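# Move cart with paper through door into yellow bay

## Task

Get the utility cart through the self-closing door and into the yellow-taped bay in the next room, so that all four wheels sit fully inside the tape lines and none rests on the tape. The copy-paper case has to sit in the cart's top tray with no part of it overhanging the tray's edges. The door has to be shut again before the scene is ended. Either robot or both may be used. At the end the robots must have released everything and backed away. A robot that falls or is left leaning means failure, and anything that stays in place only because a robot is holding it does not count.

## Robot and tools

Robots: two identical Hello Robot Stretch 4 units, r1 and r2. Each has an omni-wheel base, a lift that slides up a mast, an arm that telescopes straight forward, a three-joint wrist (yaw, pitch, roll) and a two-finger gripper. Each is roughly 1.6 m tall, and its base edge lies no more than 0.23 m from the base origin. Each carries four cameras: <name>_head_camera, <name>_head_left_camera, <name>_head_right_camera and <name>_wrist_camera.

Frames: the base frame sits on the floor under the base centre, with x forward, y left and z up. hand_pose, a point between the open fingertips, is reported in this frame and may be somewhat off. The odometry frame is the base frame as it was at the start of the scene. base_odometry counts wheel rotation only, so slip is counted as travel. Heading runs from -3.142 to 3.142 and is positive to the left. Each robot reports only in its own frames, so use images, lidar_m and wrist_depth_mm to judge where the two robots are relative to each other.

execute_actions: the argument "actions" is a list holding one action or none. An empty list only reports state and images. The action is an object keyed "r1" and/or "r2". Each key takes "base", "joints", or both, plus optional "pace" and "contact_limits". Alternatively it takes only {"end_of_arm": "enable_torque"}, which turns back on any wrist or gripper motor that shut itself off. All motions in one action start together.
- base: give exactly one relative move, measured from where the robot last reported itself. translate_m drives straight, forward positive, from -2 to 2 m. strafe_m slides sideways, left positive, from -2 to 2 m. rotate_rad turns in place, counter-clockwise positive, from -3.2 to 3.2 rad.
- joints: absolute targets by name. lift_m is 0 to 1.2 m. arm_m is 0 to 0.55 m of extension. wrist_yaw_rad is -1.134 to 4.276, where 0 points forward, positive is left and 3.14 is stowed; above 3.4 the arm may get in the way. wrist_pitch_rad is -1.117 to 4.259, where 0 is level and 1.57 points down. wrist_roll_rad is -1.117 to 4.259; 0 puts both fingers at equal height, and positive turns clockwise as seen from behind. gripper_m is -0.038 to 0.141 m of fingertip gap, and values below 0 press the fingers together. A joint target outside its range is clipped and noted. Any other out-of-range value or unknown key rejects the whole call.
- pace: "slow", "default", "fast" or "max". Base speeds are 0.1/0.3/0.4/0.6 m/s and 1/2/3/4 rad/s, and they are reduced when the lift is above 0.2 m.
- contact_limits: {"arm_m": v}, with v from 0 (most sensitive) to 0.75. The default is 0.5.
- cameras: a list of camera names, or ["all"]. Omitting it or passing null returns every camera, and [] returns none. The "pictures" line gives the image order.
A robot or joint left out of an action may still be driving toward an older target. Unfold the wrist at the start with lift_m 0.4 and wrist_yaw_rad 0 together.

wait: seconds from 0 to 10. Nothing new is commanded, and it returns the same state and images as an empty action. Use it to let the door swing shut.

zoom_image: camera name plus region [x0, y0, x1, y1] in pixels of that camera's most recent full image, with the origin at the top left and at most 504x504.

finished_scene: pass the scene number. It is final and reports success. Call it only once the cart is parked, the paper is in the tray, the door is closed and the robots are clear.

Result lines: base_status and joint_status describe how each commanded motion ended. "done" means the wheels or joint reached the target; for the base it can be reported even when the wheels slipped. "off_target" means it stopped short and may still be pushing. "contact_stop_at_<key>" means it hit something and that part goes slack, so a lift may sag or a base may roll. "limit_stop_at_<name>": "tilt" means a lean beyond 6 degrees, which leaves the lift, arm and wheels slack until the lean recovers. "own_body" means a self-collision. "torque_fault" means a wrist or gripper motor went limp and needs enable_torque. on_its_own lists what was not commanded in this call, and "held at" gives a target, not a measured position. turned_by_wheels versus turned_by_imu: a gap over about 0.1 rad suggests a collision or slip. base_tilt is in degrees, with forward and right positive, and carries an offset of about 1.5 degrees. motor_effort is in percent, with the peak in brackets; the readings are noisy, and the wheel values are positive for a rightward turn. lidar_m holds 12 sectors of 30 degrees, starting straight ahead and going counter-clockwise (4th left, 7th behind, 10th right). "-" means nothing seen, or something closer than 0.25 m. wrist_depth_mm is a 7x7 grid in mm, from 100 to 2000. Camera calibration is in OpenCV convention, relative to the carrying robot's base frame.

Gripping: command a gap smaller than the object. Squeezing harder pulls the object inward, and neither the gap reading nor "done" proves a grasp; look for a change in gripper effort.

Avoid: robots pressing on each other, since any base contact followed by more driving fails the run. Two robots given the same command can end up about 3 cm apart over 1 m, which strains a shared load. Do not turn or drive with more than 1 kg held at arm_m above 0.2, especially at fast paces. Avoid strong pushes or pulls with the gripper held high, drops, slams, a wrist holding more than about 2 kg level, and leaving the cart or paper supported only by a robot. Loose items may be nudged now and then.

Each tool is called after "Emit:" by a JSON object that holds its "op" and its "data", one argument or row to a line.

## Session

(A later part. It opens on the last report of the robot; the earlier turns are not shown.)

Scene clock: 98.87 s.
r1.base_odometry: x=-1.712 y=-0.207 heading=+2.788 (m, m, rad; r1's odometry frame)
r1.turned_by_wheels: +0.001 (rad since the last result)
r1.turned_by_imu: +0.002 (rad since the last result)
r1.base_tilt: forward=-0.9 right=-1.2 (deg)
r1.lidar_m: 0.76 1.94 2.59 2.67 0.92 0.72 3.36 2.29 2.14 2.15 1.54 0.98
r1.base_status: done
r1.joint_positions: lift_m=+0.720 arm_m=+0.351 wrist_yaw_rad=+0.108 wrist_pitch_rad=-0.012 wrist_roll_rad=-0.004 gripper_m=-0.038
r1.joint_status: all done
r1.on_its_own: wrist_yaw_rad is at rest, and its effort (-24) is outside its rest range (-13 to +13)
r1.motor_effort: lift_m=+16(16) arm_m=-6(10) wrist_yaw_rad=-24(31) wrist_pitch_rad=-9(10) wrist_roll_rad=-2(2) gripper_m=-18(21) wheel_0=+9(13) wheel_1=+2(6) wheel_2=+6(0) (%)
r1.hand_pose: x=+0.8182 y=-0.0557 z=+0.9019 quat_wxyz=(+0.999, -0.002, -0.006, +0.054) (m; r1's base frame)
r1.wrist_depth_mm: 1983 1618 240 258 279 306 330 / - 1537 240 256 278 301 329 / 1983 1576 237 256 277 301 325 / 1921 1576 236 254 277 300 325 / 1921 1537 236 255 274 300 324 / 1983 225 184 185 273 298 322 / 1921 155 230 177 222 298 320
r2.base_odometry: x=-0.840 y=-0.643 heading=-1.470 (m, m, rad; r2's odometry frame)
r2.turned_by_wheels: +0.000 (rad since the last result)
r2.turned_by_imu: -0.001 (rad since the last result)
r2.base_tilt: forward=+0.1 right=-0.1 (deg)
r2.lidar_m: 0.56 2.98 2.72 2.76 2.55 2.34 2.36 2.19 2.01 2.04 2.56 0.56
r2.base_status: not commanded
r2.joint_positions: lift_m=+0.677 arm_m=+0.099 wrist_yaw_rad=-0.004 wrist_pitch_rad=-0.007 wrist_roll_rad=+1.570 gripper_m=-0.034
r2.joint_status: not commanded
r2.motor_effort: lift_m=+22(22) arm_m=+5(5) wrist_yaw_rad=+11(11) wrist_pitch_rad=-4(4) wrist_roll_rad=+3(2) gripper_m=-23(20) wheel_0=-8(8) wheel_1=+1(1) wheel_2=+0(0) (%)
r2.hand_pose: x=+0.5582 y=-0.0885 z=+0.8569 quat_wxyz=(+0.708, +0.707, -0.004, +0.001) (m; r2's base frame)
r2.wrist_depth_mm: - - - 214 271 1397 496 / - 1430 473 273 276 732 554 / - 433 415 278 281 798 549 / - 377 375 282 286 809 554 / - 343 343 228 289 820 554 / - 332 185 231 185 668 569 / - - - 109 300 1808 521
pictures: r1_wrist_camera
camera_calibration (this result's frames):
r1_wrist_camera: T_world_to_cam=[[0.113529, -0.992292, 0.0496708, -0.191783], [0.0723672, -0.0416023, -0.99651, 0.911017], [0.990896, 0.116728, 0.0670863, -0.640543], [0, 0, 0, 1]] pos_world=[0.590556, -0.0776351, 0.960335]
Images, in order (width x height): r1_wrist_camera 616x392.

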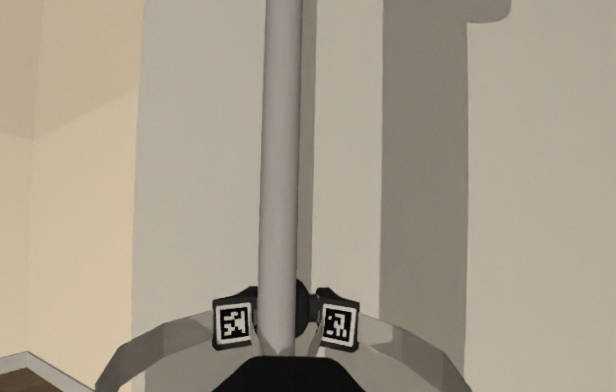

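Emit:
{"op": "execute_actions", "data": {
  "actions": [
    {"r1":{"base":{"strafe_m":-0.075},"joints":{"arm_m":0.265,"wrist_yaw_rad":0.25},"pace":"slow"}}
  ],
  "cameras": []
}}

Emit:
{"op": "execute_actions", "data": {
  "actions": [
    {"r1":{"base":{"strafe_m":-0.094},"joints":{"arm_m":0.19,"wrist_yaw_rad":0.4},"pace":"slow"}}
  ],
  "cameras": []
}}

Emit:
{"op": "execute_actions", "data": {
  "actions": [
    {"r1":{"base":{"strafe_m":-0.106},"joints":{"arm_m":0.118,"wrist_yaw_rad":0.55},"pace":"slow"}}
  ],
  "cameras": ["r1_wrist_camera","r2_head_camera"]
}}

Scene clock: 104.57 s.
r1.base_odometry: x=-1.686 y=-0.137 heading=+2.788 (m, m, rad; r1's odometry frame)
r1.turned_by_wheels: +0.000 (rad since the last result)
r1.turned_by_imu: +0.001 (rad since the last result)
r1.base_tilt: forward=-0.8 right=-1.2 (deg)
r1.lidar_m: 0.68 1.90 2.64 2.72 0.92 0.77 3.23 2.21 2.07 2.11 1.52 0.94
r1.base_status: done
r1.joint_positions: lift_m=+0.720 arm_m=+0.266 wrist_yaw_rad=+0.252 wrist_pitch_rad=-0.012 wrist_roll_rad=-0.004 gripper_m=-0.037
r1.joint_status: all done
r1.motor_effort: lift_m=+16(16) arm_m=-6(10) wrist_yaw_rad=-6(22) wrist_pitch_rad=-8(9) wrist_roll_rad=-2(0) gripper_m=-19(23) wheel_0=+4(9) wheel_1=-1(9) wheel_2=+3(3) (%)
r1.hand_pose: x=+0.7382 y=-0.0127 z=+0.9019 quat_wxyz=(+0.992, -0.001, -0.006, +0.126) (m; r1's base frame)
r1.wrist_depth_mm: - - 240 248 273 297 312 / - - 239 248 272 293 312 / - - 237 248 271 291 312 / - - 239 247 267 290 310 / - - 237 246 268 290 307 / - - 189 185 267 287 307 / - 186 232 177 262 287 306
r2.base_odometry: x=-0.840 y=-0.643 heading=-1.470 (m, m, rad; r2's odometry frame)
r2.turned_by_wheels: +0.000 (rad since the last result)
r2.turned_by_imu: -0.002 (rad since the last result)
r2.base_tilt: forward=+0.1 right=-0.3 (deg)
r2.lidar_m: 0.56 3.01 2.72 2.75 2.56 2.34 2.39 2.20 2.01 2.02 2.54 0.57
r2.base_status: not commanded
r2.joint_positions: lift_m=+0.677 arm_m=+0.099 wrist_yaw_rad=-0.004 wrist_pitch_rad=-0.007 wrist_roll_rad=+1.570 gripper_m=-0.034
r2.joint_status: not commanded
r2.motor_effort: lift_m=+22(22) arm_m=+5(5) wrist_yaw_rad=+11(11) wrist_pitch_rad=-4(4) wrist_roll_rad=+0(3) gripper_m=-25(22) wheel_0=-8(8) wheel_1=+1(1) wheel_2=+0(0) (%)
r2.hand_pose: x=+0.5582 y=-0.0885 z=+0.8569 quat_wxyz=(+0.708, +0.707, -0.004, +0.001) (m; r2's base frame)
r2.wrist_depth_mm: - - - 215 271 1430 492 / - 1430 469 274 276 732 549 / - 433 421 278 281 798 549 / - 384 377 282 285 809 554 / - 343 343 229 287 831 549 / - 330 185 232 186 668 569 / - - - 109 298 1808 517
pictures: none
No camera images: the call's "cameras" was empty. Leave "cameras" out to get every camera's image.

Scene clock: 106.67 s.
r1.base_odometry: x=-1.654 y=-0.049 heading=+2.789 (m, m, rad; r1's odometry frame)
r1.turned_by_wheels: +0.000 (rad since the last result)
r1.turned_by_imu: -0.001 (rad since the last result)
r1.base_tilt: forward=-0.8 right=-1.2 (deg)
r1.lidar_m: 0.57 1.86 2.74 2.81 0.89 0.82 3.12 2.13 1.97 2.06 1.49 0.88
r1.base_status: done
r1.joint_positions: lift_m=+0.720 arm_m=+0.191 wrist_yaw_rad=+0.402 wrist_pitch_rad=-0.012 wrist_roll_rad=-0.005 gripper_m=-0.037
r1.joint_status: all done
r1.motor_effort: lift_m=+16(16) arm_m=-6(6) wrist_yaw_rad=-6(34) wrist_pitch_rad=-9(12) wrist_roll_rad=-1(0) gripper_m=-17(19) wheel_0=+5(8) wheel_1=-2(13) wheel_2=+2(1) (%)
r1.hand_pose: x=+0.6617 y=+0.0324 z=+0.9019 quat_wxyz=(+0.980, -0.001, -0.006, +0.200) (m; r1's base frame)
r1.wrist_depth_mm: - - 241 249 267 285 300 / - - 242 248 266 282 298 / - - 240 247 267 281 294 / - - 239 246 264 282 294 / - - 238 251 264 278 294 / - - 189 185 262 277 293 / - 188 234 176 258 278 293
r2.base_odometry: x=-0.840 y=-0.643 heading=-1.470 (m, m, rad; r2's odometry frame)
r2.turned_by_wheels: +0.000 (rad since the last result)
r2.turned_by_imu: -0.001 (rad since the last result)
r2.base_tilt: forward=+0.0 right=-0.2 (deg)
r2.lidar_m: 0.55 2.99 2.72 2.75 2.56 2.36 2.35 2.19 2.00 2.04 2.55 0.56
r2.base_status: not commanded
r2.joint_positions: lift_m=+0.677 arm_m=+0.099 wrist_yaw_rad=-0.004 wrist_pitch_rad=-0.007 wrist_roll_rad=+1.570 gripper_m=-0.034
r2.joint_status: not commanded
r2.motor_effort: lift_m=+21(21) arm_m=+5(5) wrist_yaw_rad=+12(11) wrist_pitch_rad=-4(5) wrist_roll_rad=+2(1) gripper_m=-25(26) wheel_0=-8(8) wheel_1=+1(1) wheel_2=+0(0) (%)
r2.hand_pose: x=+0.5582 y=-0.0885 z=+0.8569 quat_wxyz=(+0.708, +0.707, -0.004, +0.001) (m; r2's base frame)
r2.wrist_depth_mm: - - - 214 272 1397 496 / - - 469 273 276 732 549 / - 430 418 278 279 798 549 / - 379 377 283 285 809 549 / - 347 345 228 289 831 554 / - 332 185 232 186 676 569 / - - - 109 300 1756 517
pictures: none
No camera images: the call's "cameras" was empty. Leave "cameras" out to get every camera's image.

Scene clock: 108.87 s.
r1.base_odometry: x=-1.617 y=+0.051 heading=+2.789 (m, m, rad; r1's odometry frame)
r1.turned_by_wheels: +0.000 (rad since the last result)
r1.turned_by_imu: +0.000 (rad since the last result)
r1.base_tilt: forward=-0.9 right=-1.2 (deg)
r1.lidar_m: 0.50 0.56 2.84 2.92 0.94 0.89 2.94 2.00 1.90 1.96 1.45 0.90
r1.base_status: done
r1.joint_positions: lift_m=+0.720 arm_m=+0.119 wrist_yaw_rad=+0.552 wrist_pitch_rad=-0.012 wrist_roll_rad=-0.005 gripper_m=-0.037
r1.joint_status: all done
r1.motor_effort: lift_m=+16(16) arm_m=-6(16) wrist_yaw_rad=-4(36) wrist_pitch_rad=-9(11) wrist_roll_rad=-2(0) gripper_m=-21(22) wheel_0=+5(8) wheel_1=-3(11) wheel_2=+1(3) (%)
r1.hand_pose: x=+0.5815 y=+0.0767 z=+0.9018 quat_wxyz=(+0.962, -0.001, -0.006, +0.272) (m; r1's base frame)
r1.wrist_depth_mm: - - 243 249 266 279 289 / - - 242 248 263 277 287 / - - 242 247 264 273 287 / - - 241 247 263 272 285 / - - 241 247 260 272 283 / - - 189 185 258 272 283 / - 191 236 162 253 271 279
r2.base_odometry: x=-0.840 y=-0.643 heading=-1.470 (m, m, rad; r2's odometry frame)
r2.turned_by_wheels: +0.000 (rad since the last result)
r2.turned_by_imu: -0.001 (rad since the last result)
r2.base_tilt: forward=+0.1 right=-0.1 (deg)
r2.lidar_m: 0.55 3.00 2.71 2.75 2.56 2.34 2.35 2.19 2.01 2.03 2.56 0.57
r2.base_status: not commanded
r2.joint_positions: lift_m=+0.677 arm_m=+0.099 wrist_yaw_rad=-0.004 wrist_pitch_rad=-0.007 wrist_roll_rad=+1.570 gripper_m=-0.034
r2.joint_status: not commanded
r2.motor_effort: lift_m=+21(22) arm_m=+4(5) wrist_yaw_rad=+11(10) wrist_pitch_rad=-4(3) wrist_roll_rad=+1(3) gripper_m=-24(23) wheel_0=-8(8) wheel_1=+1(1) wheel_2=+0(0) (%)
r2.hand_pose: x=+0.5582 y=-0.0885 z=+0.8569 quat_wxyz=(+0.708, +0.707, -0.004, +0.001) (m; r2's base frame)
r2.wrist_depth_mm: - - - 213 271 1499 496 / - - 473 274 276 732 554 / - 433 415 278 281 788 549 / - 379 377 283 285 809 554 / - 347 342 228 289 820 559 / - 334 184 231 185 668 569 / - - - 109 297 1808 517
pictures: r1_wrist_camera, r2_head_camera
camera_calibration (this result's frames):
r1_wrist_camera: T_world_to_cam=[[0.528156, -0.847676, 0.0499682, -0.28594], [0.0830041, -0.0070257, -0.996524, 0.924709], [0.845081, 0.530467, 0.0666499, -0.367972], [0, 0, 0, 1]] pos_world=[0.385233, -0.0406908, 0.960309]
Images, in order (width x height): r1_wrist_camera 616x392, r2_head_camera 420x560.

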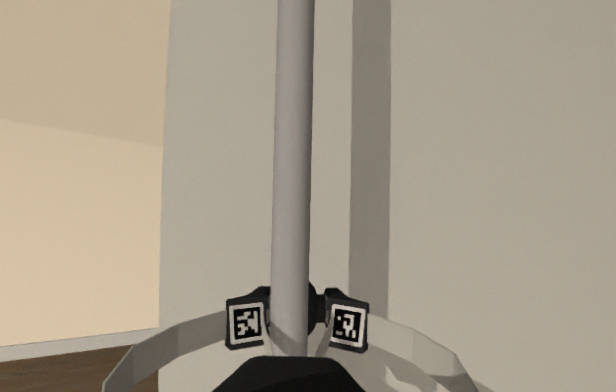

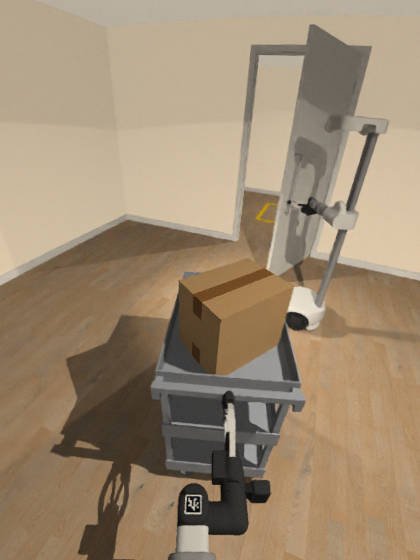

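Emit:
{"op": "execute_actions", "data": {
  "actions": [
    {"r1":{"base":{"strafe_m":-0.12},"joints":{"arm_m":0.055,"wrist_yaw_rad":0.7},"pace":"slow"},"r2":{"base":{"strafe_m":0.13},"joints":{"arm_m":0.13},"pace":"slow"}}
  ],
  "cameras": []
}}

Emit:
{"op": "execute_actions", "data": {
  "actions": [
    {"r1":{"base":{"strafe_m":-0.135},"joints":{"arm_m":0.003,"wrist_yaw_rad":0.85},"pace":"slow"},"r2":{"joints":{"gripper_m":0.07}}}
  ],
  "cameras": []
}}

Emit:
{"op": "execute_actions", "data": {
  "actions": [
    {"r1":{"base":{"strafe_m":-0.14},"joints":{"wrist_yaw_rad":1.1},"pace":"slow"},"r2":{"base":{"rotate_rad":-0.33},"joints":{"arm_m":0.03}}}
  ],
  "cameras": []
}}

Emit:
{"op": "execute_actions", "data": {
  "actions": [
    {"r1":{"base":{"strafe_m":-0.13},"joints":{"wrist_yaw_rad":1.3},"pace":"slow"},"r2":{"base":{"strafe_m":0.2}}}
  ],
  "cameras": ["r1_wrist_camera","r2_head_camera","r2_head_left_camera","r2_wrist_camera"]
}}

Scene clock: 116.23 s.
r1.base_odometry: x=-1.576 y=+0.163 heading=+2.789 (m, m, rad; r1's odometry frame)
r1.turned_by_wheels: +0.000 (rad since the last result)
r1.turned_by_imu: +0.000 (rad since the last result)
r1.base_tilt: forward=-0.8 right=-1.3 (deg)
r1.lidar_m: 0.46 0.48 2.95 3.03 1.02 1.00 2.80 1.93 1.76 1.82 1.37 0.95
r1.base_status: done
r1.joint_positions: lift_m=+0.720 arm_m=+0.056 wrist_yaw_rad=+0.702 wrist_pitch_rad=-0.012 wrist_roll_rad=-0.005 gripper_m=-0.037
r1.joint_status: all done
r1.motor_effort: lift_m=+16(16) arm_m=-6(15) wrist_yaw_rad=-4(46) wrist_pitch_rad=-9(10) wrist_roll_rad=+1(1) gripper_m=-19(20) wheel_0=+5(8) wheel_1=-3(12) wheel_2=+2(2) (%)
r1.hand_pose: x=+0.5037 y=+0.1194 z=+0.9018 quat_wxyz=(+0.939, +0.000, -0.006, +0.344) (m; r1's base frame)
r1.wrist_depth_mm: - - 246 249 263 273 282 / - - 244 249 262 272 279 / - - 244 248 262 271 279 / - - 244 248 259 268 278 / - - 242 246 258 267 276 / - - 189 185 257 267 276 / - 191 236 178 251 265 272
r2.base_odometry: x=-0.710 y=-0.630 heading=-1.471 (m, m, rad; r2's odometry frame)
r2.turned_by_wheels: -0.001 (rad since the last result)
r2.turned_by_imu: -0.004 (rad since the last result)
r2.base_tilt: forward=+0.1 right=-0.2 (deg)
r2.lidar_m: 0.60 2.87 2.59 2.64 2.49 2.29 2.32 2.31 2.13 2.16 2.71 0.57
r2.base_status: done
r2.joint_positions: lift_m=+0.677 arm_m=+0.129 wrist_yaw_rad=-0.004 wrist_pitch_rad=-0.007 wrist_roll_rad=+1.570 gripper_m=-0.034
r2.joint_status: all done
r2.motor_effort: lift_m=+21(21) arm_m=+6(12) wrist_yaw_rad=+12(35) wrist_pitch_rad=-4(4) wrist_roll_rad=+3(2) gripper_m=-22(25) wheel_0=-7(13) wheel_1=-1(6) wheel_2=-4(3) (%)
r2.hand_pose: x=+0.5879 y=-0.0886 z=+0.8569 quat_wxyz=(+0.708, +0.707, -0.004, +0.001) (m; r2's base frame)
r2.wrist_depth_mm: - - 433 192 247 741 544 / - 415 402 200 256 788 554 / - 379 377 264 268 809 549 / - 355 353 272 279 820 549 / - 336 336 227 290 759 554 / - - 185 236 185 1537 535 / - - - 109 - 1808 1255
pictures: none
No camera images: the call's "cameras" was empty. Leave "cameras" out to get every camera's image.

Scene clock: 118.73 s.
r1.base_odometry: x=-1.529 y=+0.290 heading=+2.790 (m, m, rad; r1's odometry frame)
r1.turned_by_wheels: +0.000 (rad since the last result)
r1.turned_by_imu: -0.001 (rad since the last result)
r1.base_tilt: forward=-0.8 right=-1.3 (deg)
r1.lidar_m: 0.52 0.43 3.06 3.14 1.10 1.33 2.62 1.76 1.66 1.71 1.31 1.15
r1.base_status: done
r1.joint_positions: lift_m=+0.720 arm_m=+0.004 wrist_yaw_rad=+0.853 wrist_pitch_rad=-0.012 wrist_roll_rad=-0.005 gripper_m=-0.037
r1.joint_status: all done
r1.motor_effort: lift_m=+16(16) arm_m=-6(10) wrist_yaw_rad=-8(53) wrist_pitch_rad=-9(9) wrist_roll_rad=+1(1) gripper_m=-21(21) wheel_0=+6(8) wheel_1=-3(12) wheel_2=+3(5) (%)
r1.hand_pose: x=+0.4305 y=+0.1598 z=+0.9018 quat_wxyz=(+0.910, +0.000, -0.006, +0.414) (m; r1's base frame)
r1.wrist_depth_mm: - - 247 251 260 268 277 / - - 246 249 260 267 276 / - - 245 249 259 266 274 / - - 243 248 256 265 272 / - - 244 247 257 265 271 / - - 189 185 254 263 272 / - 191 239 174 252 264 268
r2.base_odometry: x=-0.710 y=-0.630 heading=-1.470 (m, m, rad; r2's odometry frame)
r2.turned_by_wheels: +0.000 (rad since the last result)
r2.turned_by_imu: -0.001 (rad since the last result)
r2.base_tilt: forward=+0.2 right=-0.1 (deg)
r2.lidar_m: 0.62 2.87 2.59 2.63 2.50 2.29 2.31 2.32 2.13 2.17 2.73 0.57
r2.base_status: not commanded
r2.joint_positions: lift_m=+0.677 arm_m=+0.129 wrist_yaw_rad=+0.000 wrist_pitch_rad=-0.006 wrist_roll_rad=+1.570 gripper_m=+0.070
r2.joint_status: all done
r2.motor_effort: lift_m=+21(21) arm_m=+6(6) wrist_yaw_rad=+1(19) wrist_pitch_rad=-7(6) wrist_roll_rad=+1(2) gripper_m=-4(23) wheel_0=-3(7) wheel_1=-1(1) wheel_2=-3(3) (%)
r2.hand_pose: x=+0.5883 y=-0.0875 z=+0.8567 quat_wxyz=(+0.708, +0.707, -0.002, +0.002) (m; r2's base frame)
r2.wrist_depth_mm: - 1921 442 199 254 741 544 / - 424 413 208 264 778 549 / - 389 387 271 276 788 559 / - 364 362 283 290 798 549 / - 345 342 298 298 750 549 / - - 220 249 217 1756 530 / - - - 109 - 1661 1255
pictures: none
No camera images: the call's "cameras" was empty. Leave "cameras" out to get every camera's image.

Scene clock: 121.27 s.
r1.base_odometry: x=-1.481 y=+0.421 heading=+2.791 (m, m, rad; r1's odometry frame)
r1.turned_by_wheels: +0.001 (rad since the last result)
r1.turned_by_imu: +0.000 (rad since the last result)
r1.base_tilt: forward=-0.9 right=-1.2 (deg)
r1.lidar_m: 0.57 0.35 3.19 3.27 1.19 1.57 2.33 1.64 1.52 1.58 1.25 1.17
r1.base_status: done
r1.joint_positions: lift_m=+0.720 arm_m=+0.004 wrist_yaw_rad=+1.108 wrist_pitch_rad=-0.013 wrist_roll_rad=-0.005 gripper_m=-0.037
r1.joint_status: all done
r1.on_its_own: wrist_yaw_rad is at rest, and its effort (-21) is outside its rest range (-13 to +13)
r1.motor_effort: lift_m=+16(16) arm_m=-5(6) wrist_yaw_rad=-21(76) wrist_pitch_rad=-6(9) wrist_roll_rad=-2(1) gripper_m=-19(21) wheel_0=+9(10) wheel_1=+1(14) wheel_2=+3(4) (%)
r1.hand_pose: x=+0.3818 y=+0.2191 z=+0.9020 quat_wxyz=(+0.850, +0.001, -0.007, +0.526) (m; r1's base frame)
r1.wrist_depth_mm: - - 254 250 250 247 247 / - - 253 250 249 247 242 / - - 253 248 248 245 244 / - - 250 247 245 244 242 / - - 249 246 245 242 241 / - - 188 185 243 243 240 / - 153 246 178 242 238 239
r2.base_odometry: x=-0.710 y=-0.630 heading=-1.800 (m, m, rad; r2's odometry frame)
r2.turned_by_wheels: -0.329 (rad since the last result)
r2.turned_by_imu: -0.333 (rad since the last result)
r2.base_tilt: forward=+0.1 right=-0.1 (deg)
r2.lidar_m: 0.59 0.61 2.70 2.59 2.80 2.34 2.27 2.43 2.17 2.12 2.27 2.20
r2.base_status: done
r2.joint_positions: lift_m=+0.677 arm_m=+0.031 wrist_yaw_rad=+0.000 wrist_pitch_rad=-0.006 wrist_roll_rad=+1.570 gripper_m=+0.070
r2.joint_status: all done
r2.motor_effort: lift_m=+22(21) arm_m=-8(9) wrist_yaw_rad=+2(1) wrist_pitch_rad=-7(8) wrist_roll_rad=+3(1) gripper_m=-3(1) wheel_0=+3(6) wheel_1=+2(6) wheel_2=+3(9) (%)
r2.hand_pose: x=+0.4908 y=-0.0875 z=+0.8566 quat_wxyz=(+0.708, +0.707, -0.002, +0.002) (m; r2's base frame)
r2.wrist_depth_mm: - - - - - 1708 1182 / - - - - - 1756 1205 / - - - - - 1808 1229 / - - - - - 1576 1118 / - - 603 404 407 809 569 / - - 219 343 218 768 569 / - - 496 109 991 741 574
pictures: none
No camera images: the call's "cameras" was empty. Leave "cameras" out to get every camera's image.

Scene clock: 123.70 s.
r1.base_odometry: x=-1.436 y=+0.543 heading=+2.792 (m, m, rad; r1's odometry frame)
r1.turned_by_wheels: +0.001 (rad since the last result)
r1.turned_by_imu: +0.001 (rad since the last result)
r1.base_tilt: forward=-0.9 right=-1.2 (deg)
r1.lidar_m: 0.60 0.35 0.40 3.40 1.30 2.39 2.23 1.53 1.41 1.47 1.20 1.11
r1.base_status: done
r1.joint_positions: lift_m=+0.720 arm_m=+0.004 wrist_yaw_rad=+1.307 wrist_pitch_rad=-0.012 wrist_roll_rad=-0.005 gripper_m=-0.037
r1.joint_status: all done
r1.on_its_own: wrist_yaw_rad is at rest, and its effort (-20) is outside its rest range (-13 to +13)
r1.motor_effort: lift_m=+16(16) arm_m=-5(5) wrist_yaw_rad=-20(68) wrist_pitch_rad=-5(8) wrist_roll_rad=-1(1) gripper_m=-18(19) wheel_0=+6(9) wheel_1=+0(12) wheel_2=+3(3) (%)
r1.hand_pose: x=+0.3343 y=+0.2557 z=+0.9020 quat_wxyz=(+0.794, +0.002, -0.006, +0.608) (m; r1's base frame)
r1.wrist_depth_mm: - - 259 251 245 237 231 / - - 259 247 244 236 230 / - - 257 247 243 235 231 / - - 256 246 241 234 229 / - - 253 244 240 233 228 / - - 187 182 236 232 227 / - - 250 178 236 229 224
r2.base_odometry: x=-0.515 y=-0.675 heading=-1.800 (m, m, rad; r2's odometry frame)
r2.turned_by_wheels: +0.000 (rad since the last result)
r2.turned_by_imu: +0.000 (rad since the last result)
r2.base_tilt: forward=+0.0 right=-0.2 (deg)
r2.lidar_m: 0.57 3.25 2.51 2.41 2.59 2.34 2.28 2.43 2.38 2.33 2.48 0.62
r2.base_status: done
r2.joint_positions: lift_m=+0.677 arm_m=+0.031 wrist_yaw_rad=+0.000 wrist_pitch_rad=-0.006 wrist_roll_rad=+1.570 gripper_m=+0.070
r2.joint_status: not commanded
r2.motor_effort: lift_m=+22(21) arm_m=-8(8) wrist_yaw_rad=+1(1) wrist_pitch_rad=-8(6) wrist_roll_rad=+1(2) gripper_m=-6(2) wheel_0=+0(10) wheel_1=-1(10) wheel_2=+0(3) (%)
r2.hand_pose: x=+0.4908 y=-0.0874 z=+0.8566 quat_wxyz=(+0.708, +0.707, -0.002, +0.002) (m; r2's base frame)
r2.wrist_depth_mm: - - - 359 402 891 407 / - - - 399 - 1499 539 / - - 574 394 1008 798 549 / - - 500 394 1008 809 544 / - 466 442 397 394 820 559 / - - 220 334 218 768 569 / - - - 109 - 1576 535
pictures: r1_wrist_camera, r2_head_camera, r2_head_left_camera, r2_wrist_camera
camera_calibration (this result's frames):
r1_wrist_camera: T_world_to_cam=[[0.965723, -0.254757, 0.0497709, -0.301342], [0.0651803, 0.0524015, -0.996497, 0.937376], [0.251256, 0.965584, 0.0672105, -0.167323], [0, 0, 0, 1]] pos_world=[0.271956, 0.0356759, 0.960336]
r2_wrist_camera: T_world_to_cam=[[0.00738755, 0.0189561, -0.999793, 0.853767], [-0.0484796, 0.998651, 0.0185763, 0.141892], [0.998797, 0.0483323, 0.00829658, -0.261174], [0, 0, 0, 1]] pos_world=[0.261431, -0.145261, 0.853121]
Images, in order (width x height): r1_wrist_camera 616x392, r2_head_camera 420x560, r2_head_left_camera 420x672, r2_wrist_camera 616x392.

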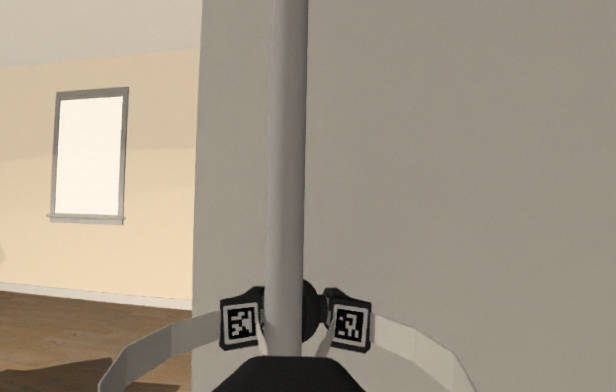

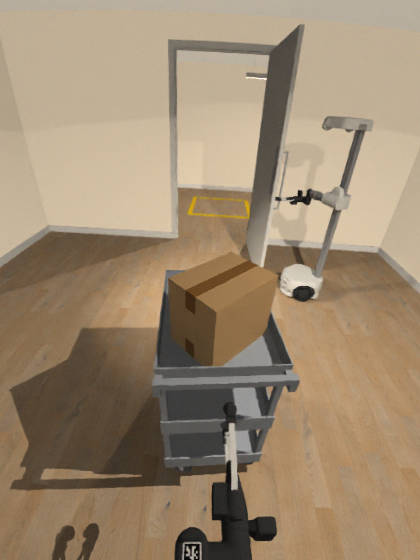

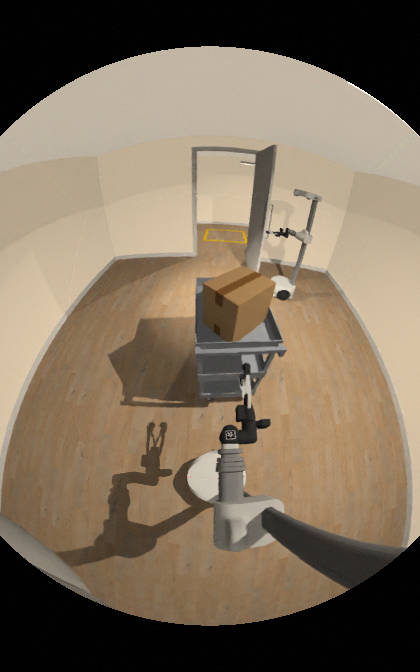

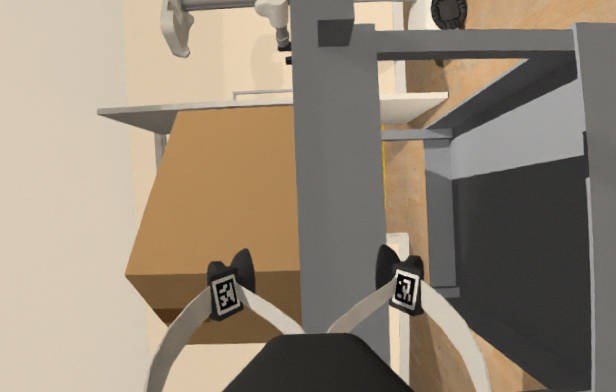

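Emit:
{"op": "execute_actions", "data": {
  "actions": [
    {"r2":{"base":{"rotate_rad":-0.1}}}
  ],
  "cameras": []
}}

Emit:
{"op": "execute_actions", "data": {
  "actions": [
    {"r2":{"base":{"strafe_m":0.065},"joints":{"arm_m":0.14}}}
  ],
  "cameras": []
}}

Emit:
{"op": "execute_actions", "data": {
  "actions": [
    {"r2":{"joints":{"gripper_m":-0.038}}}
  ],
  "cameras": []
}}

Emit:
{"op": "execute_actions", "data": {
  "actions": [
    {"r2":{"base":{"strafe_m":0.11},"pace":"slow"}}
  ],
  "cameras": []
}}

Emit:
{"op": "execute_actions", "data": {
  "actions": [
    {"r2":{"base":{"translate_m":0.2},"pace":"slow"}}
  ],
  "cameras": ["r2_head_camera","r2_wrist_camera"]
}}

Scene clock: 129.13 s.
r1.base_odometry: x=-1.436 y=+0.543 heading=+2.792 (m, m, rad; r1's odometry frame)
r1.turned_by_wheels: +0.000 (rad since the last result)
r1.turned_by_imu: +0.000 (rad since the last result)
r1.base_tilt: forward=-0.9 right=-1.3 (deg)
r1.lidar_m: 0.62 0.36 0.40 3.39 1.31 2.26 2.21 1.53 1.41 1.44 1.21 1.11
r1.base_status: not commanded
r1.joint_positions: lift_m=+0.720 arm_m=+0.004 wrist_yaw_rad=+1.307 wrist_pitch_rad=-0.012 wrist_roll_rad=-0.005 gripper_m=-0.037
r1.joint_status: not commanded
r1.on_its_own: wrist_yaw_rad is at rest, and its effort (-20) is outside its rest range (-13 to +13)
r1.motor_effort: lift_m=+16(16) arm_m=-5(5) wrist_yaw_rad=-20(21) wrist_pitch_rad=-8(10) wrist_roll_rad=-1(1) gripper_m=-20(19) wheel_0=+6(7) wheel_1=+0(0) wheel_2=+3(3) (%)
r1.hand_pose: x=+0.3343 y=+0.2557 z=+0.9020 quat_wxyz=(+0.794, +0.002, -0.006, +0.608) (m; r1's base frame)
r1.wrist_depth_mm: - - 260 248 245 237 233 / - - 257 247 244 236 232 / - - 258 247 242 235 231 / - - 254 246 240 234 229 / - - 255 244 239 232 228 / - - 188 183 236 231 227 / - - 250 179 236 229 226
r2.base_odometry: x=-0.515 y=-0.675 heading=-1.900 (m, m, rad; r2's odometry frame)
r2.turned_by_wheels: -0.100 (rad since the last result)
r2.turned_by_imu: -0.102 (rad since the last result)
r2.base_tilt: forward=+0.2 right=-0.3 (deg)
r2.lidar_m: 0.58 0.60 2.56 2.40 2.47 2.39 2.29 2.36 2.44 2.32 2.42 0.64
r2.base_status: done
r2.joint_positions: lift_m=+0.677 arm_m=+0.031 wrist_yaw_rad=+0.000 wrist_pitch_rad=-0.006 wrist_roll_rad=+1.570 gripper_m=+0.070
r2.joint_status: not commanded
r2.motor_effort: lift_m=+22(22) arm_m=-8(8) wrist_yaw_rad=+2(1) wrist_pitch_rad=-9(6) wrist_roll_rad=+2(2) gripper_m=-6(5) wheel_0=+2(5) wheel_1=+0(5) wheel_2=+2(7) (%)
r2.hand_pose: x=+0.4908 y=-0.0874 z=+0.8566 quat_wxyz=(+0.708, +0.707, -0.002, +0.002) (m; r2's base frame)
r2.wrist_depth_mm: - - - - - 1708 1182 / - - - 410 - 1537 1118 / - - - 424 - 723 549 / - - 597 418 1025 809 564 / - - 512 407 407 820 574 / - - 219 345 218 759 580 / - - 473 109 - 715 564
pictures: none
No camera images: the call's "cameras" was empty. Leave "cameras" out to get every camera's image.

Scene clock: 130.47 s.
r1.base_odometry: x=-1.436 y=+0.543 heading=+2.792 (m, m, rad; r1's odometry frame)
r1.turned_by_wheels: +0.000 (rad since the last result)
r1.turned_by_imu: +0.000 (rad since the last result)
r1.base_tilt: forward=-0.9 right=-1.2 (deg)
r1.lidar_m: 0.63 0.35 0.39 3.36 1.30 2.47 2.29 1.48 1.38 1.46 1.18 1.09
r1.base_status: not commanded
r1.joint_positions: lift_m=+0.720 arm_m=+0.004 wrist_yaw_rad=+1.307 wrist_pitch_rad=-0.012 wrist_roll_rad=-0.005 gripper_m=-0.037
r1.joint_status: not commanded
r1.on_its_own: wrist_yaw_rad is at rest, and its effort (-21) is outside its rest range (-13 to +13)
r1.motor_effort: lift_m=+16(16) arm_m=-5(5) wrist_yaw_rad=-21(21) wrist_pitch_rad=-10(8) wrist_roll_rad=+1(1) gripper_m=-20(18) wheel_0=+6(6) wheel_1=-1(0) wheel_2=+3(3) (%)
r1.hand_pose: x=+0.3343 y=+0.2557 z=+0.9020 quat_wxyz=(+0.794, +0.002, -0.006, +0.608) (m; r1's base frame)
r1.wrist_depth_mm: - - 260 249 245 238 231 / - - 259 247 243 236 231 / - - 256 247 242 235 230 / - - 255 244 240 235 229 / - - 254 244 240 233 227 / - - 188 182 237 230 225 / - - 251 179 236 229 225
r2.base_odometry: x=-0.454 y=-0.696 heading=-1.900 (m, m, rad; r2's odometry frame)
r2.turned_by_wheels: +0.000 (rad since the last result)
r2.turned_by_imu: +0.000 (rad since the last result)
r2.base_tilt: forward=+0.1 right=-0.4 (deg)
r2.lidar_m: 0.57 3.49 2.47 2.33 2.41 2.40 2.28 2.35 2.52 2.38 2.45 0.63
r2.base_status: done
r2.joint_positions: lift_m=+0.677 arm_m=+0.139 wrist_yaw_rad=+0.000 wrist_pitch_rad=-0.006 wrist_roll_rad=+1.570 gripper_m=+0.070
r2.joint_status: all done
r2.motor_effort: lift_m=+22(22) arm_m=+8(8) wrist_yaw_rad=+0(1) wrist_pitch_rad=-8(5) wrist_roll_rad=+1(1) gripper_m=+0(4) wheel_0=+0(9) wheel_1=+0(9) wheel_2=+0(3) (%)
r2.hand_pose: x=+0.5980 y=-0.0874 z=+0.8567 quat_wxyz=(+0.708, +0.707, -0.002, +0.002) (m; r2's base frame)
r2.wrist_depth_mm: - - - 314 324 854 370 / - - - 309 314 1808 517 / - - 496 304 307 741 559 / - 436 413 300 300 798 549 / - 362 357 291 294 820 549 / - 334 219 230 217 768 569 / - 397 387 109 285 699 559
pictures: none
No camera images: the call's "cameras" was empty. Leave "cameras" out to get every camera's image.

Scene clock: 132.23 s.
r1.base_odometry: x=-1.436 y=+0.543 heading=+2.792 (m, m, rad; r1's odometry frame)
r1.turned_by_wheels: +0.000 (rad since the last result)
r1.turned_by_imu: +0.000 (rad since the last result)
r1.base_tilt: forward=-0.8 right=-1.2 (deg)
r1.lidar_m: 0.56 0.37 0.39 3.38 1.30 2.50 2.25 1.49 1.42 1.42 1.16 1.10
r1.base_status: not commanded
r1.joint_positions: lift_m=+0.720 arm_m=+0.004 wrist_yaw_rad=+1.307 wrist_pitch_rad=-0.012 wrist_roll_rad=-0.005 gripper_m=-0.037
r1.joint_status: not commanded
r1.on_its_own: wrist_yaw_rad is at rest, and its effort (-20) is outside its rest range (-13 to +13)
r1.motor_effort: lift_m=+16(16) arm_m=-5(4) wrist_yaw_rad=-20(20) wrist_pitch_rad=-9(5) wrist_roll_rad=+0(1) gripper_m=-17(18) wheel_0=+6(6) wheel_1=+0(0) wheel_2=+3(3) (%)
r1.hand_pose: x=+0.3343 y=+0.2557 z=+0.9020 quat_wxyz=(+0.794, +0.002, -0.006, +0.608) (m; r1's base frame)
r1.wrist_depth_mm: - - 260 250 244 237 232 / - - 257 247 243 236 232 / - - 257 246 241 236 231 / - - 256 245 241 235 228 / - - 254 244 239 233 228 / - - 189 182 236 231 227 / - - 250 179 236 229 224
r2.base_odometry: x=-0.454 y=-0.696 heading=-1.900 (m, m, rad; r2's odometry frame)
r2.turned_by_wheels: +0.000 (rad since the last result)
r2.turned_by_imu: -0.001 (rad since the last result)
r2.base_tilt: forward=+0.1 right=-0.1 (deg)
r2.lidar_m: 0.55 3.49 2.49 2.33 2.42 2.39 2.27 2.34 2.51 2.38 2.46 0.62
r2.base_status: not commanded
r2.joint_positions: lift_m=+0.677 arm_m=+0.139 wrist_yaw_rad=+0.003 wrist_pitch_rad=-0.007 wrist_roll_rad=+1.570 gripper_m=-0.037
r2.joint_status: all done
r2.motor_effort: lift_m=+22(22) arm_m=+4(8) wrist_yaw_rad=-9(9) wrist_pitch_rad=-4(6) wrist_roll_rad=+3(3) gripper_m=-25(31) wheel_0=+0(1) wheel_1=+0(0) wheel_2=+0(0) (%)
r2.hand_pose: x=+0.5989 y=-0.0864 z=+0.8569 quat_wxyz=(+0.708, +0.707, -0.001, +0.004) (m; r2's base frame)
r2.wrist_depth_mm: - - - 300 301 1537 436 / - - - 294 297 1756 521 / - - 473 289 291 768 544 / - 415 397 283 286 820 554 / - 349 343 223 281 809 559 / - 314 185 217 184 723 569 / - 370 375 109 272 1808 564
pictures: none
No camera images: the call's "cameras" was empty. Leave "cameras" out to get every camera's image.

Scene clock: 134.47 s.
r1.base_odometry: x=-1.436 y=+0.543 heading=+2.792 (m, m, rad; r1's odometry frame)
r1.turned_by_wheels: +0.000 (rad since the last result)
r1.turned_by_imu: +0.000 (rad since the last result)
r1.base_tilt: forward=-0.9 right=-1.2 (deg)
r1.lidar_m: 0.64 0.36 0.38 3.38 1.34 4.66 2.25 1.50 1.41 1.44 1.21 1.07
r1.base_status: not commanded
r1.joint_positions: lift_m=+0.720 arm_m=+0.004 wrist_yaw_rad=+1.307 wrist_pitch_rad=-0.012 wrist_roll_rad=-0.005 gripper_m=-0.037
r1.joint_status: not commanded
r1.on_its_own: wrist_yaw_rad is at rest, and its effort (-20) is outside its rest range (-13 to +13)
r1.motor_effort: lift_m=+16(16) arm_m=-5(5) wrist_yaw_rad=-20(21) wrist_pitch_rad=-8(7) wrist_roll_rad=-1(1) gripper_m=-20(20) wheel_0=+6(6) wheel_1=+0(0) wheel_2=+3(3) (%)
r1.hand_pose: x=+0.3343 y=+0.2557 z=+0.9020 quat_wxyz=(+0.794, +0.002, -0.006, +0.608) (m; r1's base frame)
r1.wrist_depth_mm: - - 259 249 244 237 232 / - - 259 247 242 235 231 / - - 258 248 242 235 230 / - - 254 244 241 234 229 / - - 254 243 240 233 227 / - - 188 182 236 231 225 / - - 252 178 236 229 225
r2.base_odometry: x=-0.350 y=-0.732 heading=-1.900 (m, m, rad; r2's odometry frame)
r2.turned_by_wheels: -0.001 (rad since the last result)
r2.turned_by_imu: -0.002 (rad since the last result)
r2.base_tilt: forward=+0.0 right=-0.3 (deg)
r2.lidar_m: 0.58 3.34 2.38 2.23 2.31 2.39 2.29 2.36 2.61 2.50 2.58 0.60
r2.base_status: done
r2.joint_positions: lift_m=+0.677 arm_m=+0.139 wrist_yaw_rad=-0.008 wrist_pitch_rad=-0.007 wrist_roll_rad=+1.570 gripper_m=-0.037
r2.joint_status: not commanded
r2.on_its_own: wrist_yaw_rad is at rest, and its effort (+26) is outside its rest range (-13 to +13)
r2.motor_effort: lift_m=+21(22) arm_m=+4(4) wrist_yaw_rad=+26(33) wrist_pitch_rad=-3(6) wrist_roll_rad=+3(2) gripper_m=-26(20) wheel_0=-7(12) wheel_1=+2(5) wheel_2=-3(2) (%)
r2.hand_pose: x=+0.5978 y=-0.0898 z=+0.8570 quat_wxyz=(+0.708, +0.707, -0.005, +0.000) (m; r2's base frame)
r2.wrist_depth_mm: - - - 218 278 1708 488 / - - 496 278 278 759 539 / - 445 424 278 278 809 549 / - 379 375 279 278 820 554 / - 336 334 219 277 820 559 / - 317 183 219 183 661 574 / - - 442 109 278 1863 525
pictures: none
No camera images: the call's "cameras" was empty. Leave "cameras" out to get every camera's image.

Scene clock: 137.73 s.
r1.base_odometry: x=-1.436 y=+0.543 heading=+2.792 (m, m, rad; r1's odometry frame)
r1.turned_by_wheels: +0.000 (rad since the last result)
r1.turned_by_imu: +0.000 (rad since the last result)
r1.base_tilt: forward=-0.9 right=-1.3 (deg)
r1.lidar_m: 0.61 0.35 0.38 1.53 1.22 4.67 2.23 1.53 1.41 1.42 1.19 1.09
r1.base_status: not commanded
r1.joint_positions: lift_m=+0.720 arm_m=+0.004 wrist_yaw_rad=+1.307 wrist_pitch_rad=-0.012 wrist_roll_rad=-0.005 gripper_m=-0.037
r1.joint_status: not commanded
r1.on_its_own: wrist_yaw_rad is at rest, and its effort (-21) is outside its rest range (-13 to +13)
r1.motor_effort: lift_m=+16(16) arm_m=-5(5) wrist_yaw_rad=-21(20) wrist_pitch_rad=-7(6) wrist_roll_rad=-1(1) gripper_m=-20(20) wheel_0=+6(6) wheel_1=+0(0) wheel_2=+3(3) (%)
r1.hand_pose: x=+0.3343 y=+0.2557 z=+0.9020 quat_wxyz=(+0.794, +0.002, -0.006, +0.608) (m; r1's base frame)
r1.wrist_depth_mm: - - 259 248 246 237 233 / - - 258 247 243 236 231 / - - 258 246 241 234 229 / - - 256 247 241 234 229 / - - 255 243 240 233 229 / - - 187 182 237 230 227 / - - 252 179 235 229 225
r2.base_odometry: x=-0.414 y=-0.921 heading=-1.900 (m, m, rad; r2's odometry frame)
r2.turned_by_wheels: +0.000 (rad since the last result)
r2.turned_by_imu: -0.001 (rad since the last result)
r2.base_tilt: forward=-0.1 right=-0.2 (deg)
r2.lidar_m: 0.54 3.34 2.38 2.22 2.32 2.64 2.49 2.56 2.61 2.49 2.58 0.63
r2.base_status: done
r2.joint_positions: lift_m=+0.677 arm_m=+0.139 wrist_yaw_rad=+0.003 wrist_pitch_rad=-0.007 wrist_roll_rad=+1.570 gripper_m=-0.037
r2.joint_status: not commanded
r2.motor_effort: lift_m=+21(22) arm_m=+4(4) wrist_yaw_rad=-9(29) wrist_pitch_rad=-3(3) wrist_roll_rad=+4(3) gripper_m=-19(21) wheel_0=+6(8) wheel_1=+3(6) wheel_2=-3(14) (%)
r2.hand_pose: x=+0.5988 y=-0.0866 z=+0.8570 quat_wxyz=(+0.708, +0.707, -0.002, +0.004) (m; r2's base frame)
r2.wrist_depth_mm: - - - 298 301 878 407 / - - - 291 296 1808 521 / - - 473 289 290 768 549 / - 415 397 283 285 809 549 / - 349 345 220 281 831 554 / - 315 183 216 183 707 564 / - 370 368 109 271 1255 559
pictures: r2_head_camera, r2_wrist_camera
camera_calibration (this result's frames):
r2_wrist_camera: T_world_to_cam=[[0.00866507, 0.0189978, -0.999782, 0.852572], [-0.0514073, 0.998506, 0.018528, 0.148066], [0.99864, 0.0512355, 0.00962875, -0.369918], [0, 0, 0, 1]] pos_world=[0.36964, -0.145089, 0.853205]
Images, in order (width x height): r2_head_camera 420x560, r2_wrist_camera 616x392.

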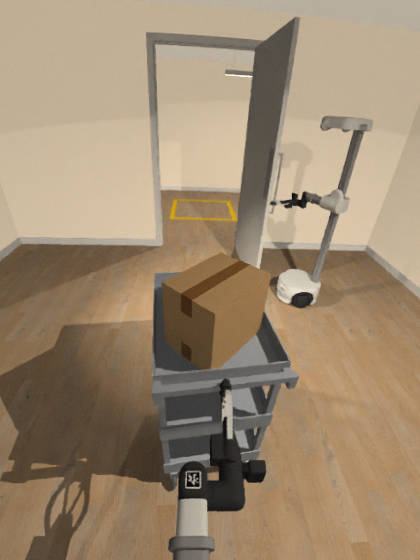

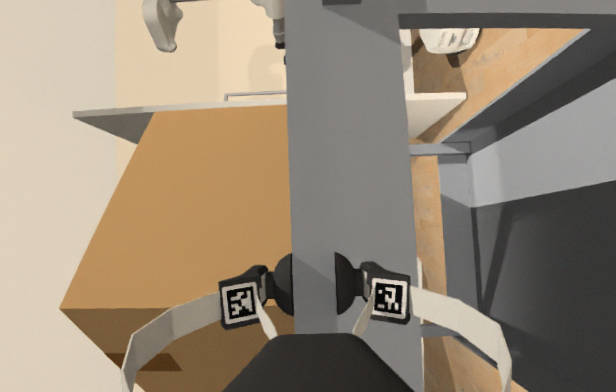

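Emit:
{"op": "execute_actions", "data": {
  "actions": [
    {"r2":{"joints":{"gripper_m":0.06}}}
  ],
  "cameras": []
}}

Emit:
{"op": "execute_actions", "data": {
  "actions": [
    {"r2":{"base":{"strafe_m":0.62},"joints":{"arm_m":0,"gripper_m":0.14},"pace":"fast"}}
  ],
  "cameras": []
}}

Emit:
{"op": "execute_actions", "data": {
  "actions": [
    {"r2":{"base":{"translate_m":2.0},"joints":{"lift_m":0.655},"pace":"fast"}}
  ],
  "cameras": []
}}

Emit:
{"op": "execute_actions", "data": {
  "actions": [
    {"r2":{"base":{"rotate_rad":3.14}}}
  ],
  "cameras": []
}}

Emit:
{"op": "execute_actions", "data": {
  "actions": [
    {"r2":{"base":{"strafe_m":0.66},"pace":"fast"}}
  ],
  "cameras": ["r2_head_camera","r2_wrist_camera","r2_head_left_camera"]
}}

Scene clock: 146.23 s.
r1.base_odometry: x=-1.436 y=+0.543 heading=+2.792 (m, m, rad; r1's odometry frame)
r1.turned_by_wheels: +0.000 (rad since the last result)
r1.turned_by_imu: +0.000 (rad since the last result)
r1.base_tilt: forward=-0.8 right=-1.3 (deg)
r1.lidar_m: 0.63 0.36 0.38 1.51 1.20 4.67 2.26 1.51 1.41 1.44 1.20 1.10
r1.base_status: not commanded
r1.joint_positions: lift_m=+0.720 arm_m=+0.004 wrist_yaw_rad=+1.307 wrist_pitch_rad=-0.012 wrist_roll_rad=-0.005 gripper_m=-0.037
r1.joint_status: not commanded
r1.on_its_own: wrist_yaw_rad is at rest, and its effort (-20) is outside its rest range (-13 to +13)
r1.motor_effort: lift_m=+16(16) arm_m=-5(5) wrist_yaw_rad=-20(19) wrist_pitch_rad=-8(7) wrist_roll_rad=+0(1) gripper_m=-20(18) wheel_0=+6(6) wheel_1=+0(0) wheel_2=+3(3) (%)
r1.hand_pose: x=+0.3343 y=+0.2557 z=+0.9020 quat_wxyz=(+0.794, +0.002, -0.006, +0.608) (m; r1's base frame)
r1.wrist_depth_mm: - - 260 250 245 237 231 / - - 257 247 244 237 230 / - - 258 246 242 235 229 / - - 255 245 241 233 229 / - - 255 243 240 232 229 / - - 187 182 236 231 226 / - - 250 179 235 228 224
r2.base_odometry: x=-0.415 y=-0.921 heading=-1.900 (m, m, rad; r2's odometry frame)
r2.turned_by_wheels: +0.000 (rad since the last result)
r2.turned_by_imu: -0.002 (rad since the last result)
r2.base_tilt: forward=+0.1 right=-0.2 (deg)
r2.lidar_m: 0.56 3.35 2.38 2.23 2.34 2.62 2.49 2.58 2.61 2.50 2.59 0.63
r2.base_status: not commanded
r2.joint_positions: lift_m=+0.677 arm_m=+0.139 wrist_yaw_rad=+0.000 wrist_pitch_rad=-0.006 wrist_roll_rad=+1.570 gripper_m=+0.060
r2.joint_status: all done
r2.motor_effort: lift_m=+22(21) arm_m=+4(4) wrist_yaw_rad=+2(7) wrist_pitch_rad=-4(6) wrist_roll_rad=+2(2) gripper_m=-3(21) wheel_0=+2(6) wheel_1=+2(3) wheel_2=-3(3) (%)
r2.hand_pose: x=+0.5986 y=-0.0873 z=+0.8567 quat_wxyz=(+0.708, +0.707, -0.002, +0.002) (m; r2's base frame)
r2.wrist_depth_mm: - - - 314 325 336 336 / - - - 309 312 1756 512 / - - 496 303 306 741 564 / - 436 418 297 300 809 544 / - 364 362 293 294 820 554 / - 330 201 230 198 768 569 / - 379 382 109 283 683 569
pictures: none
No camera images: the call's "cameras" was empty. Leave "cameras" out to get every camera's image.

Scene clock: 148.97 s.
r1.base_odometry: x=-1.436 y=+0.543 heading=+2.792 (m, m, rad; r1's odometry frame)
r1.turned_by_wheels: +0.000 (rad since the last result)
r1.turned_by_imu: +0.000 (rad since the last result)
r1.base_tilt: forward=-0.9 right=-1.3 (deg)
r1.lidar_m: 0.62 0.35 0.37 1.50 1.21 4.68 2.30 1.51 1.40 1.44 1.20 1.08
r1.base_status: not commanded
r1.joint_positions: lift_m=+0.720 arm_m=+0.004 wrist_yaw_rad=+1.307 wrist_pitch_rad=-0.012 wrist_roll_rad=-0.005 gripper_m=-0.037
r1.joint_status: not commanded
r1.on_its_own: wrist_yaw_rad is at rest, and its effort (-20) is outside its rest range (-13 to +13)
r1.motor_effort: lift_m=+16(16) arm_m=-5(5) wrist_yaw_rad=-20(20) wrist_pitch_rad=-7(7) wrist_roll_rad=+1(0) gripper_m=-19(17) wheel_0=+6(6) wheel_1=+0(0) wheel_2=+3(3) (%)
r1.hand_pose: x=+0.3343 y=+0.2557 z=+0.9020 quat_wxyz=(+0.794, +0.002, -0.006, +0.608) (m; r1's base frame)
r1.wrist_depth_mm: - - 259 249 245 237 232 / - - 258 247 244 236 230 / - - 256 246 241 234 230 / - - 255 244 241 233 229 / - - 253 245 240 233 228 / - - 187 183 236 230 225 / - - 250 179 235 229 225
r2.base_odometry: x=+0.172 y=-1.121 heading=-1.900 (m, m, rad; r2's odometry frame)
r2.turned_by_wheels: +0.000 (rad since the last result)
r2.turned_by_imu: +0.001 (rad since the last result)
r2.base_tilt: forward=+0.0 right=-0.2 (deg)
r2.lidar_m: 3.32 2.42 1.73 1.61 1.69 2.28 2.50 2.58 3.26 3.10 0.85 0.75
r2.base_status: done
r2.joint_positions: lift_m=+0.677 arm_m=+0.003 wrist_yaw_rad=+0.000 wrist_pitch_rad=-0.006 wrist_roll_rad=+1.570 gripper_m=+0.140
r2.joint_status: all done
joint sent to its limit — the command would take r2.arm_m past its lower limit, so that joint was sent only as far as its limit.
r2.motor_effort: lift_m=+21(21) arm_m=-8(8) wrist_yaw_rad=+2(2) wrist_pitch_rad=-8(8) wrist_roll_rad=+1(2) gripper_m=+1(6) wheel_0=+1(13) wheel_1=+0(13) wheel_2=+0(2) (%)
r2.hand_pose: x=+0.4622 y=-0.0874 z=+0.8566 quat_wxyz=(+0.708, +0.707, -0.002, +0.002) (m; r2's base frame)
r2.wrist_depth_mm: - - - 759 - 768 976 / - - - - - 1499 991 / - - - - - 1808 1229 / - - - - - 1863 1229 / - - - - - 1576 1255 / - - - - - 1576 1281 / - - - 109 - 1863 1255
pictures: none
No camera images: the call's "cameras" was empty. Leave "cameras" out to get every camera's image.

Scene clock: 155.30 s.
r1.base_odometry: x=-1.436 y=+0.543 heading=+2.792 (m, m, rad; r1's odometry frame)
r1.turned_by_wheels: +0.000 (rad since the last result)
r1.turned_by_imu: +0.000 (rad since the last result)
r1.base_tilt: forward=-0.8 right=-1.2 (deg)
r1.lidar_m: 0.64 0.35 0.38 1.43 1.20 4.69 2.24 1.49 1.40 1.44 1.19 1.10
r1.base_status: not commanded
r1.joint_positions: lift_m=+0.720 arm_m=+0.004 wrist_yaw_rad=+1.307 wrist_pitch_rad=-0.012 wrist_roll_rad=-0.005 gripper_m=-0.037
r1.joint_status: not commanded
r1.on_its_own: wrist_yaw_rad is at rest, and its effort (-21) is outside its rest range (-13 to +13)
r1.motor_effort: lift_m=+16(16) arm_m=-5(5) wrist_yaw_rad=-21(21) wrist_pitch_rad=-9(9) wrist_roll_rad=-1(0) gripper_m=-20(19) wheel_0=+6(6) wheel_1=+0(0) wheel_2=+3(3) (%)
r1.hand_pose: x=+0.3343 y=+0.2557 z=+0.9020 quat_wxyz=(+0.794, +0.002, -0.006, +0.608) (m; r1's base frame)
r1.wrist_depth_mm: - - 260 249 244 237 232 / - - 258 248 243 236 231 / - - 257 246 242 235 231 / - - 256 245 241 233 229 / - - 256 244 240 233 229 / - - 188 183 236 232 227 / - - 251 179 236 229 224
r2.base_odometry: x=-0.474 y=-3.014 heading=-1.900 (m, m, rad; r2's odometry frame)
r2.turned_by_wheels: +0.000 (rad since the last result)
r2.turned_by_imu: -0.004 (rad since the last result)
r2.base_tilt: forward=+0.1 right=-0.1 (deg)
r2.lidar_m: 1.33 1.38 1.82 1.71 1.78 2.37 - 0.86 1.01 1.40 1.24 1.59
r2.base_status: done
r2.joint_positions: lift_m=+0.655 arm_m=+0.003 wrist_yaw_rad=+0.000 wrist_pitch_rad=-0.006 wrist_roll_rad=+1.570 gripper_m=+0.140
r2.joint_status: all done
r2.motor_effort: lift_m=+15(21) arm_m=-8(8) wrist_yaw_rad=+0(3) wrist_pitch_rad=-7(8) wrist_roll_rad=+3(2) gripper_m=+1(3) wheel_0=+2(9) wheel_1=+0(7) wheel_2=-1(16) (%)
r2.hand_pose: x=+0.4622 y=-0.0874 z=+0.8352 quat_wxyz=(+0.708, +0.707, -0.002, +0.002) (m; r2's base frame)
r2.wrist_depth_mm: - - - - - 1708 1160 / - - - - - 1708 1160 / - - - - - 1756 1205 / - - - 1160 1098 1118 1098 / 1118 1118 1138 1118 1118 1118 1098 / 1118 1118 1118 1098 1118 1118 1098 / 1118 1118 1160 109 1118 1078 1098
pictures: none
No camera images: the call's "cameras" was empty. Leave "cameras" out to get every camera's image.

Scene clock: 158.17 s.
r1.base_odometry: x=-1.436 y=+0.543 heading=+2.792 (m, m, rad; r1's odometry frame)
r1.turned_by_wheels: +0.000 (rad since the last result)
r1.turned_by_imu: +0.000 (rad since the last result)
r1.base_tilt: forward=-0.9 right=-1.2 (deg)
r1.lidar_m: 0.61 0.34 0.39 1.44 1.23 4.67 2.23 1.54 1.42 1.46 1.20 1.09
r1.base_status: not commanded
r1.joint_positions: lift_m=+0.720 arm_m=+0.004 wrist_yaw_rad=+1.307 wrist_pitch_rad=-0.012 wrist_roll_rad=-0.005 gripper_m=-0.037
r1.joint_status: not commanded
r1.on_its_own: wrist_yaw_rad is at rest, and its effort (-20) is outside its rest range (-13 to +13)
r1.motor_effort: lift_m=+16(16) arm_m=-5(5) wrist_yaw_rad=-20(20) wrist_pitch_rad=-7(8) wrist_roll_rad=+1(1) gripper_m=-17(17) wheel_0=+7(7) wheel_1=+0(0) wheel_2=+3(3) (%)
r1.hand_pose: x=+0.3343 y=+0.2557 z=+0.9020 quat_wxyz=(+0.794, +0.002, -0.006, +0.608) (m; r1's base frame)
r1.wrist_depth_mm: - - 260 250 245 236 232 / - - 258 249 243 236 231 / - - 257 247 242 236 230 / - - 255 246 241 233 229 / - - 254 243 239 234 227 / - - 188 182 236 231 226 / - - 251 179 235 229 224
r2.base_odometry: x=-0.474 y=-3.014 heading=+1.240 (m, m, rad; r2's odometry frame)
r2.turned_by_wheels: +3.140 (rad since the last result)
r2.turned_by_imu: +3.160 (rad since the last result)
r2.base_tilt: forward=+0.1 right=-0.3 (deg)
r2.lidar_m: 4.48 0.84 1.01 1.42 1.23 1.52 1.32 1.37 1.80 1.70 1.77 2.31
r2.base_status: done
r2.joint_positions: lift_m=+0.655 arm_m=+0.003 wrist_yaw_rad=+0.000 wrist_pitch_rad=-0.006 wrist_roll_rad=+1.570 gripper_m=+0.140
r2.joint_status: not commanded
r2.motor_effort: lift_m=+15(15) arm_m=-8(8) wrist_yaw_rad=+1(1) wrist_pitch_rad=-6(7) wrist_roll_rad=+1(2) gripper_m=-2(1) wheel_0=-2(9) wheel_1=+0(8) wheel_2=-1(10) (%)
r2.hand_pose: x=+0.4622 y=-0.0874 z=+0.8352 quat_wxyz=(+0.708, +0.707, -0.002, +0.002) (m; r2's base frame)
r2.wrist_depth_mm: - - - - - 1661 1160 / - - - - - 1708 1160 / - - - - - 1708 1182 / - - - - - 1708 1205 / - - - - - 1537 1229 / - - - - - 1537 1205 / - - - 109 - 1708 1229
pictures: none
No camera images: the call's "cameras" was empty. Leave "cameras" out to get every camera's image.

Scene clock: 161.00 s.
r1.base_odometry: x=-1.436 y=+0.543 heading=+2.792 (m, m, rad; r1's odometry frame)
r1.turned_by_wheels: +0.000 (rad since the last result)
r1.turned_by_imu: +0.000 (rad since the last result)
r1.base_tilt: forward=-0.8 right=-1.2 (deg)
r1.lidar_m: 0.62 0.36 0.38 0.76 1.23 4.68 2.22 1.52 1.41 1.46 1.17 1.11
r1.base_status: not commanded
r1.joint_positions: lift_m=+0.720 arm_m=+0.004 wrist_yaw_rad=+1.307 wrist_pitch_rad=-0.012 wrist_roll_rad=-0.005 gripper_m=-0.037
r1.joint_status: not commanded
r1.on_its_own: wrist_yaw_rad is at rest, and its effort (-20) is outside its rest range (-13 to +13)
r1.motor_effort: lift_m=+16(16) arm_m=-5(4) wrist_yaw_rad=-20(21) wrist_pitch_rad=-9(8) wrist_roll_rad=-2(0) gripper_m=-17(19) wheel_0=+6(6) wheel_1=+0(0) wheel_2=+3(3) (%)
r1.hand_pose: x=+0.3343 y=+0.2557 z=+0.9020 quat_wxyz=(+0.794, +0.002, -0.006, +0.608) (m; r1's base frame)
r1.wrist_depth_mm: - - 258 249 245 236 232 / - - 259 247 243 236 231 / - - 257 247 243 236 229 / - - 255 246 241 233 229 / - 1118 254 244 240 233 228 / - - 187 183 236 232 226 / - - 250 179 236 229 226
r2.base_odometry: x=-1.099 y=-2.799 heading=+1.240 (m, m, rad; r2's odometry frame)
r2.turned_by_wheels: +0.000 (rad since the last result)
r2.turned_by_imu: +0.001 (rad since the last result)
r2.base_tilt: forward=+0.1 right=-0.2 (deg)
r2.lidar_m: 0.68 0.70 2.52 0.77 0.64 0.73 - 1.44 1.88 2.37 2.45 0.77
r2.base_status: done
r2.joint_positions: lift_m=+0.655 arm_m=+0.003 wrist_yaw_rad=+0.000 wrist_pitch_rad=-0.006 wrist_roll_rad=+1.570 gripper_m=+0.140
r2.joint_status: not commanded
r2.motor_effort: lift_m=+15(15) arm_m=-8(8) wrist_yaw_rad=+1(1) wrist_pitch_rad=-8(6) wrist_roll_rad=+1(1) gripper_m=-1(0) wheel_0=+2(11) wheel_1=-1(11) wheel_2=+0(3) (%)
r2.hand_pose: x=+0.4622 y=-0.0874 z=+0.8352 quat_wxyz=(+0.708, +0.707, -0.002, +0.002) (m; r2's base frame)
r2.wrist_depth_mm: - - - - - 1708 1118 / - - - - - 1708 1160 / - - - 517 - 647 512 / - - - 500 - 759 500 / - - 768 492 - 676 480 / - - 715 484 1042 668 473 / - - - 109 - 715 462
pictures: r2_head_camera, r2_head_left_camera, r2_wrist_camera
camera_calibration (this result's frames):
r2_wrist_camera: T_world_to_cam=[[0.0073644, 0.0189737, -0.999793, 0.83253], [-0.0485634, 0.998647, 0.0185942, 0.140903], [0.998793, 0.0484164, 0.00827586, -0.232403], [0, 0, 0, 1]] pos_world=[0.232834, -0.145256, 0.83166]
Images, in order (width x height): r2_head_camera 420x560, r2_head_left_camera 420x672, r2_wrist_camera 616x392.

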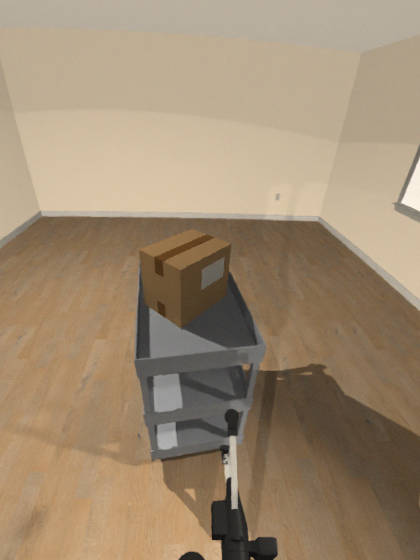

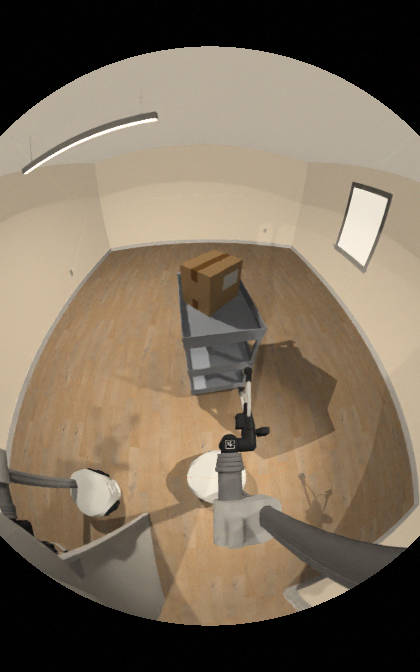

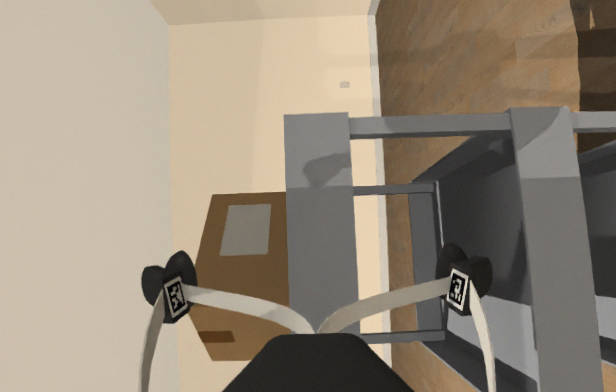

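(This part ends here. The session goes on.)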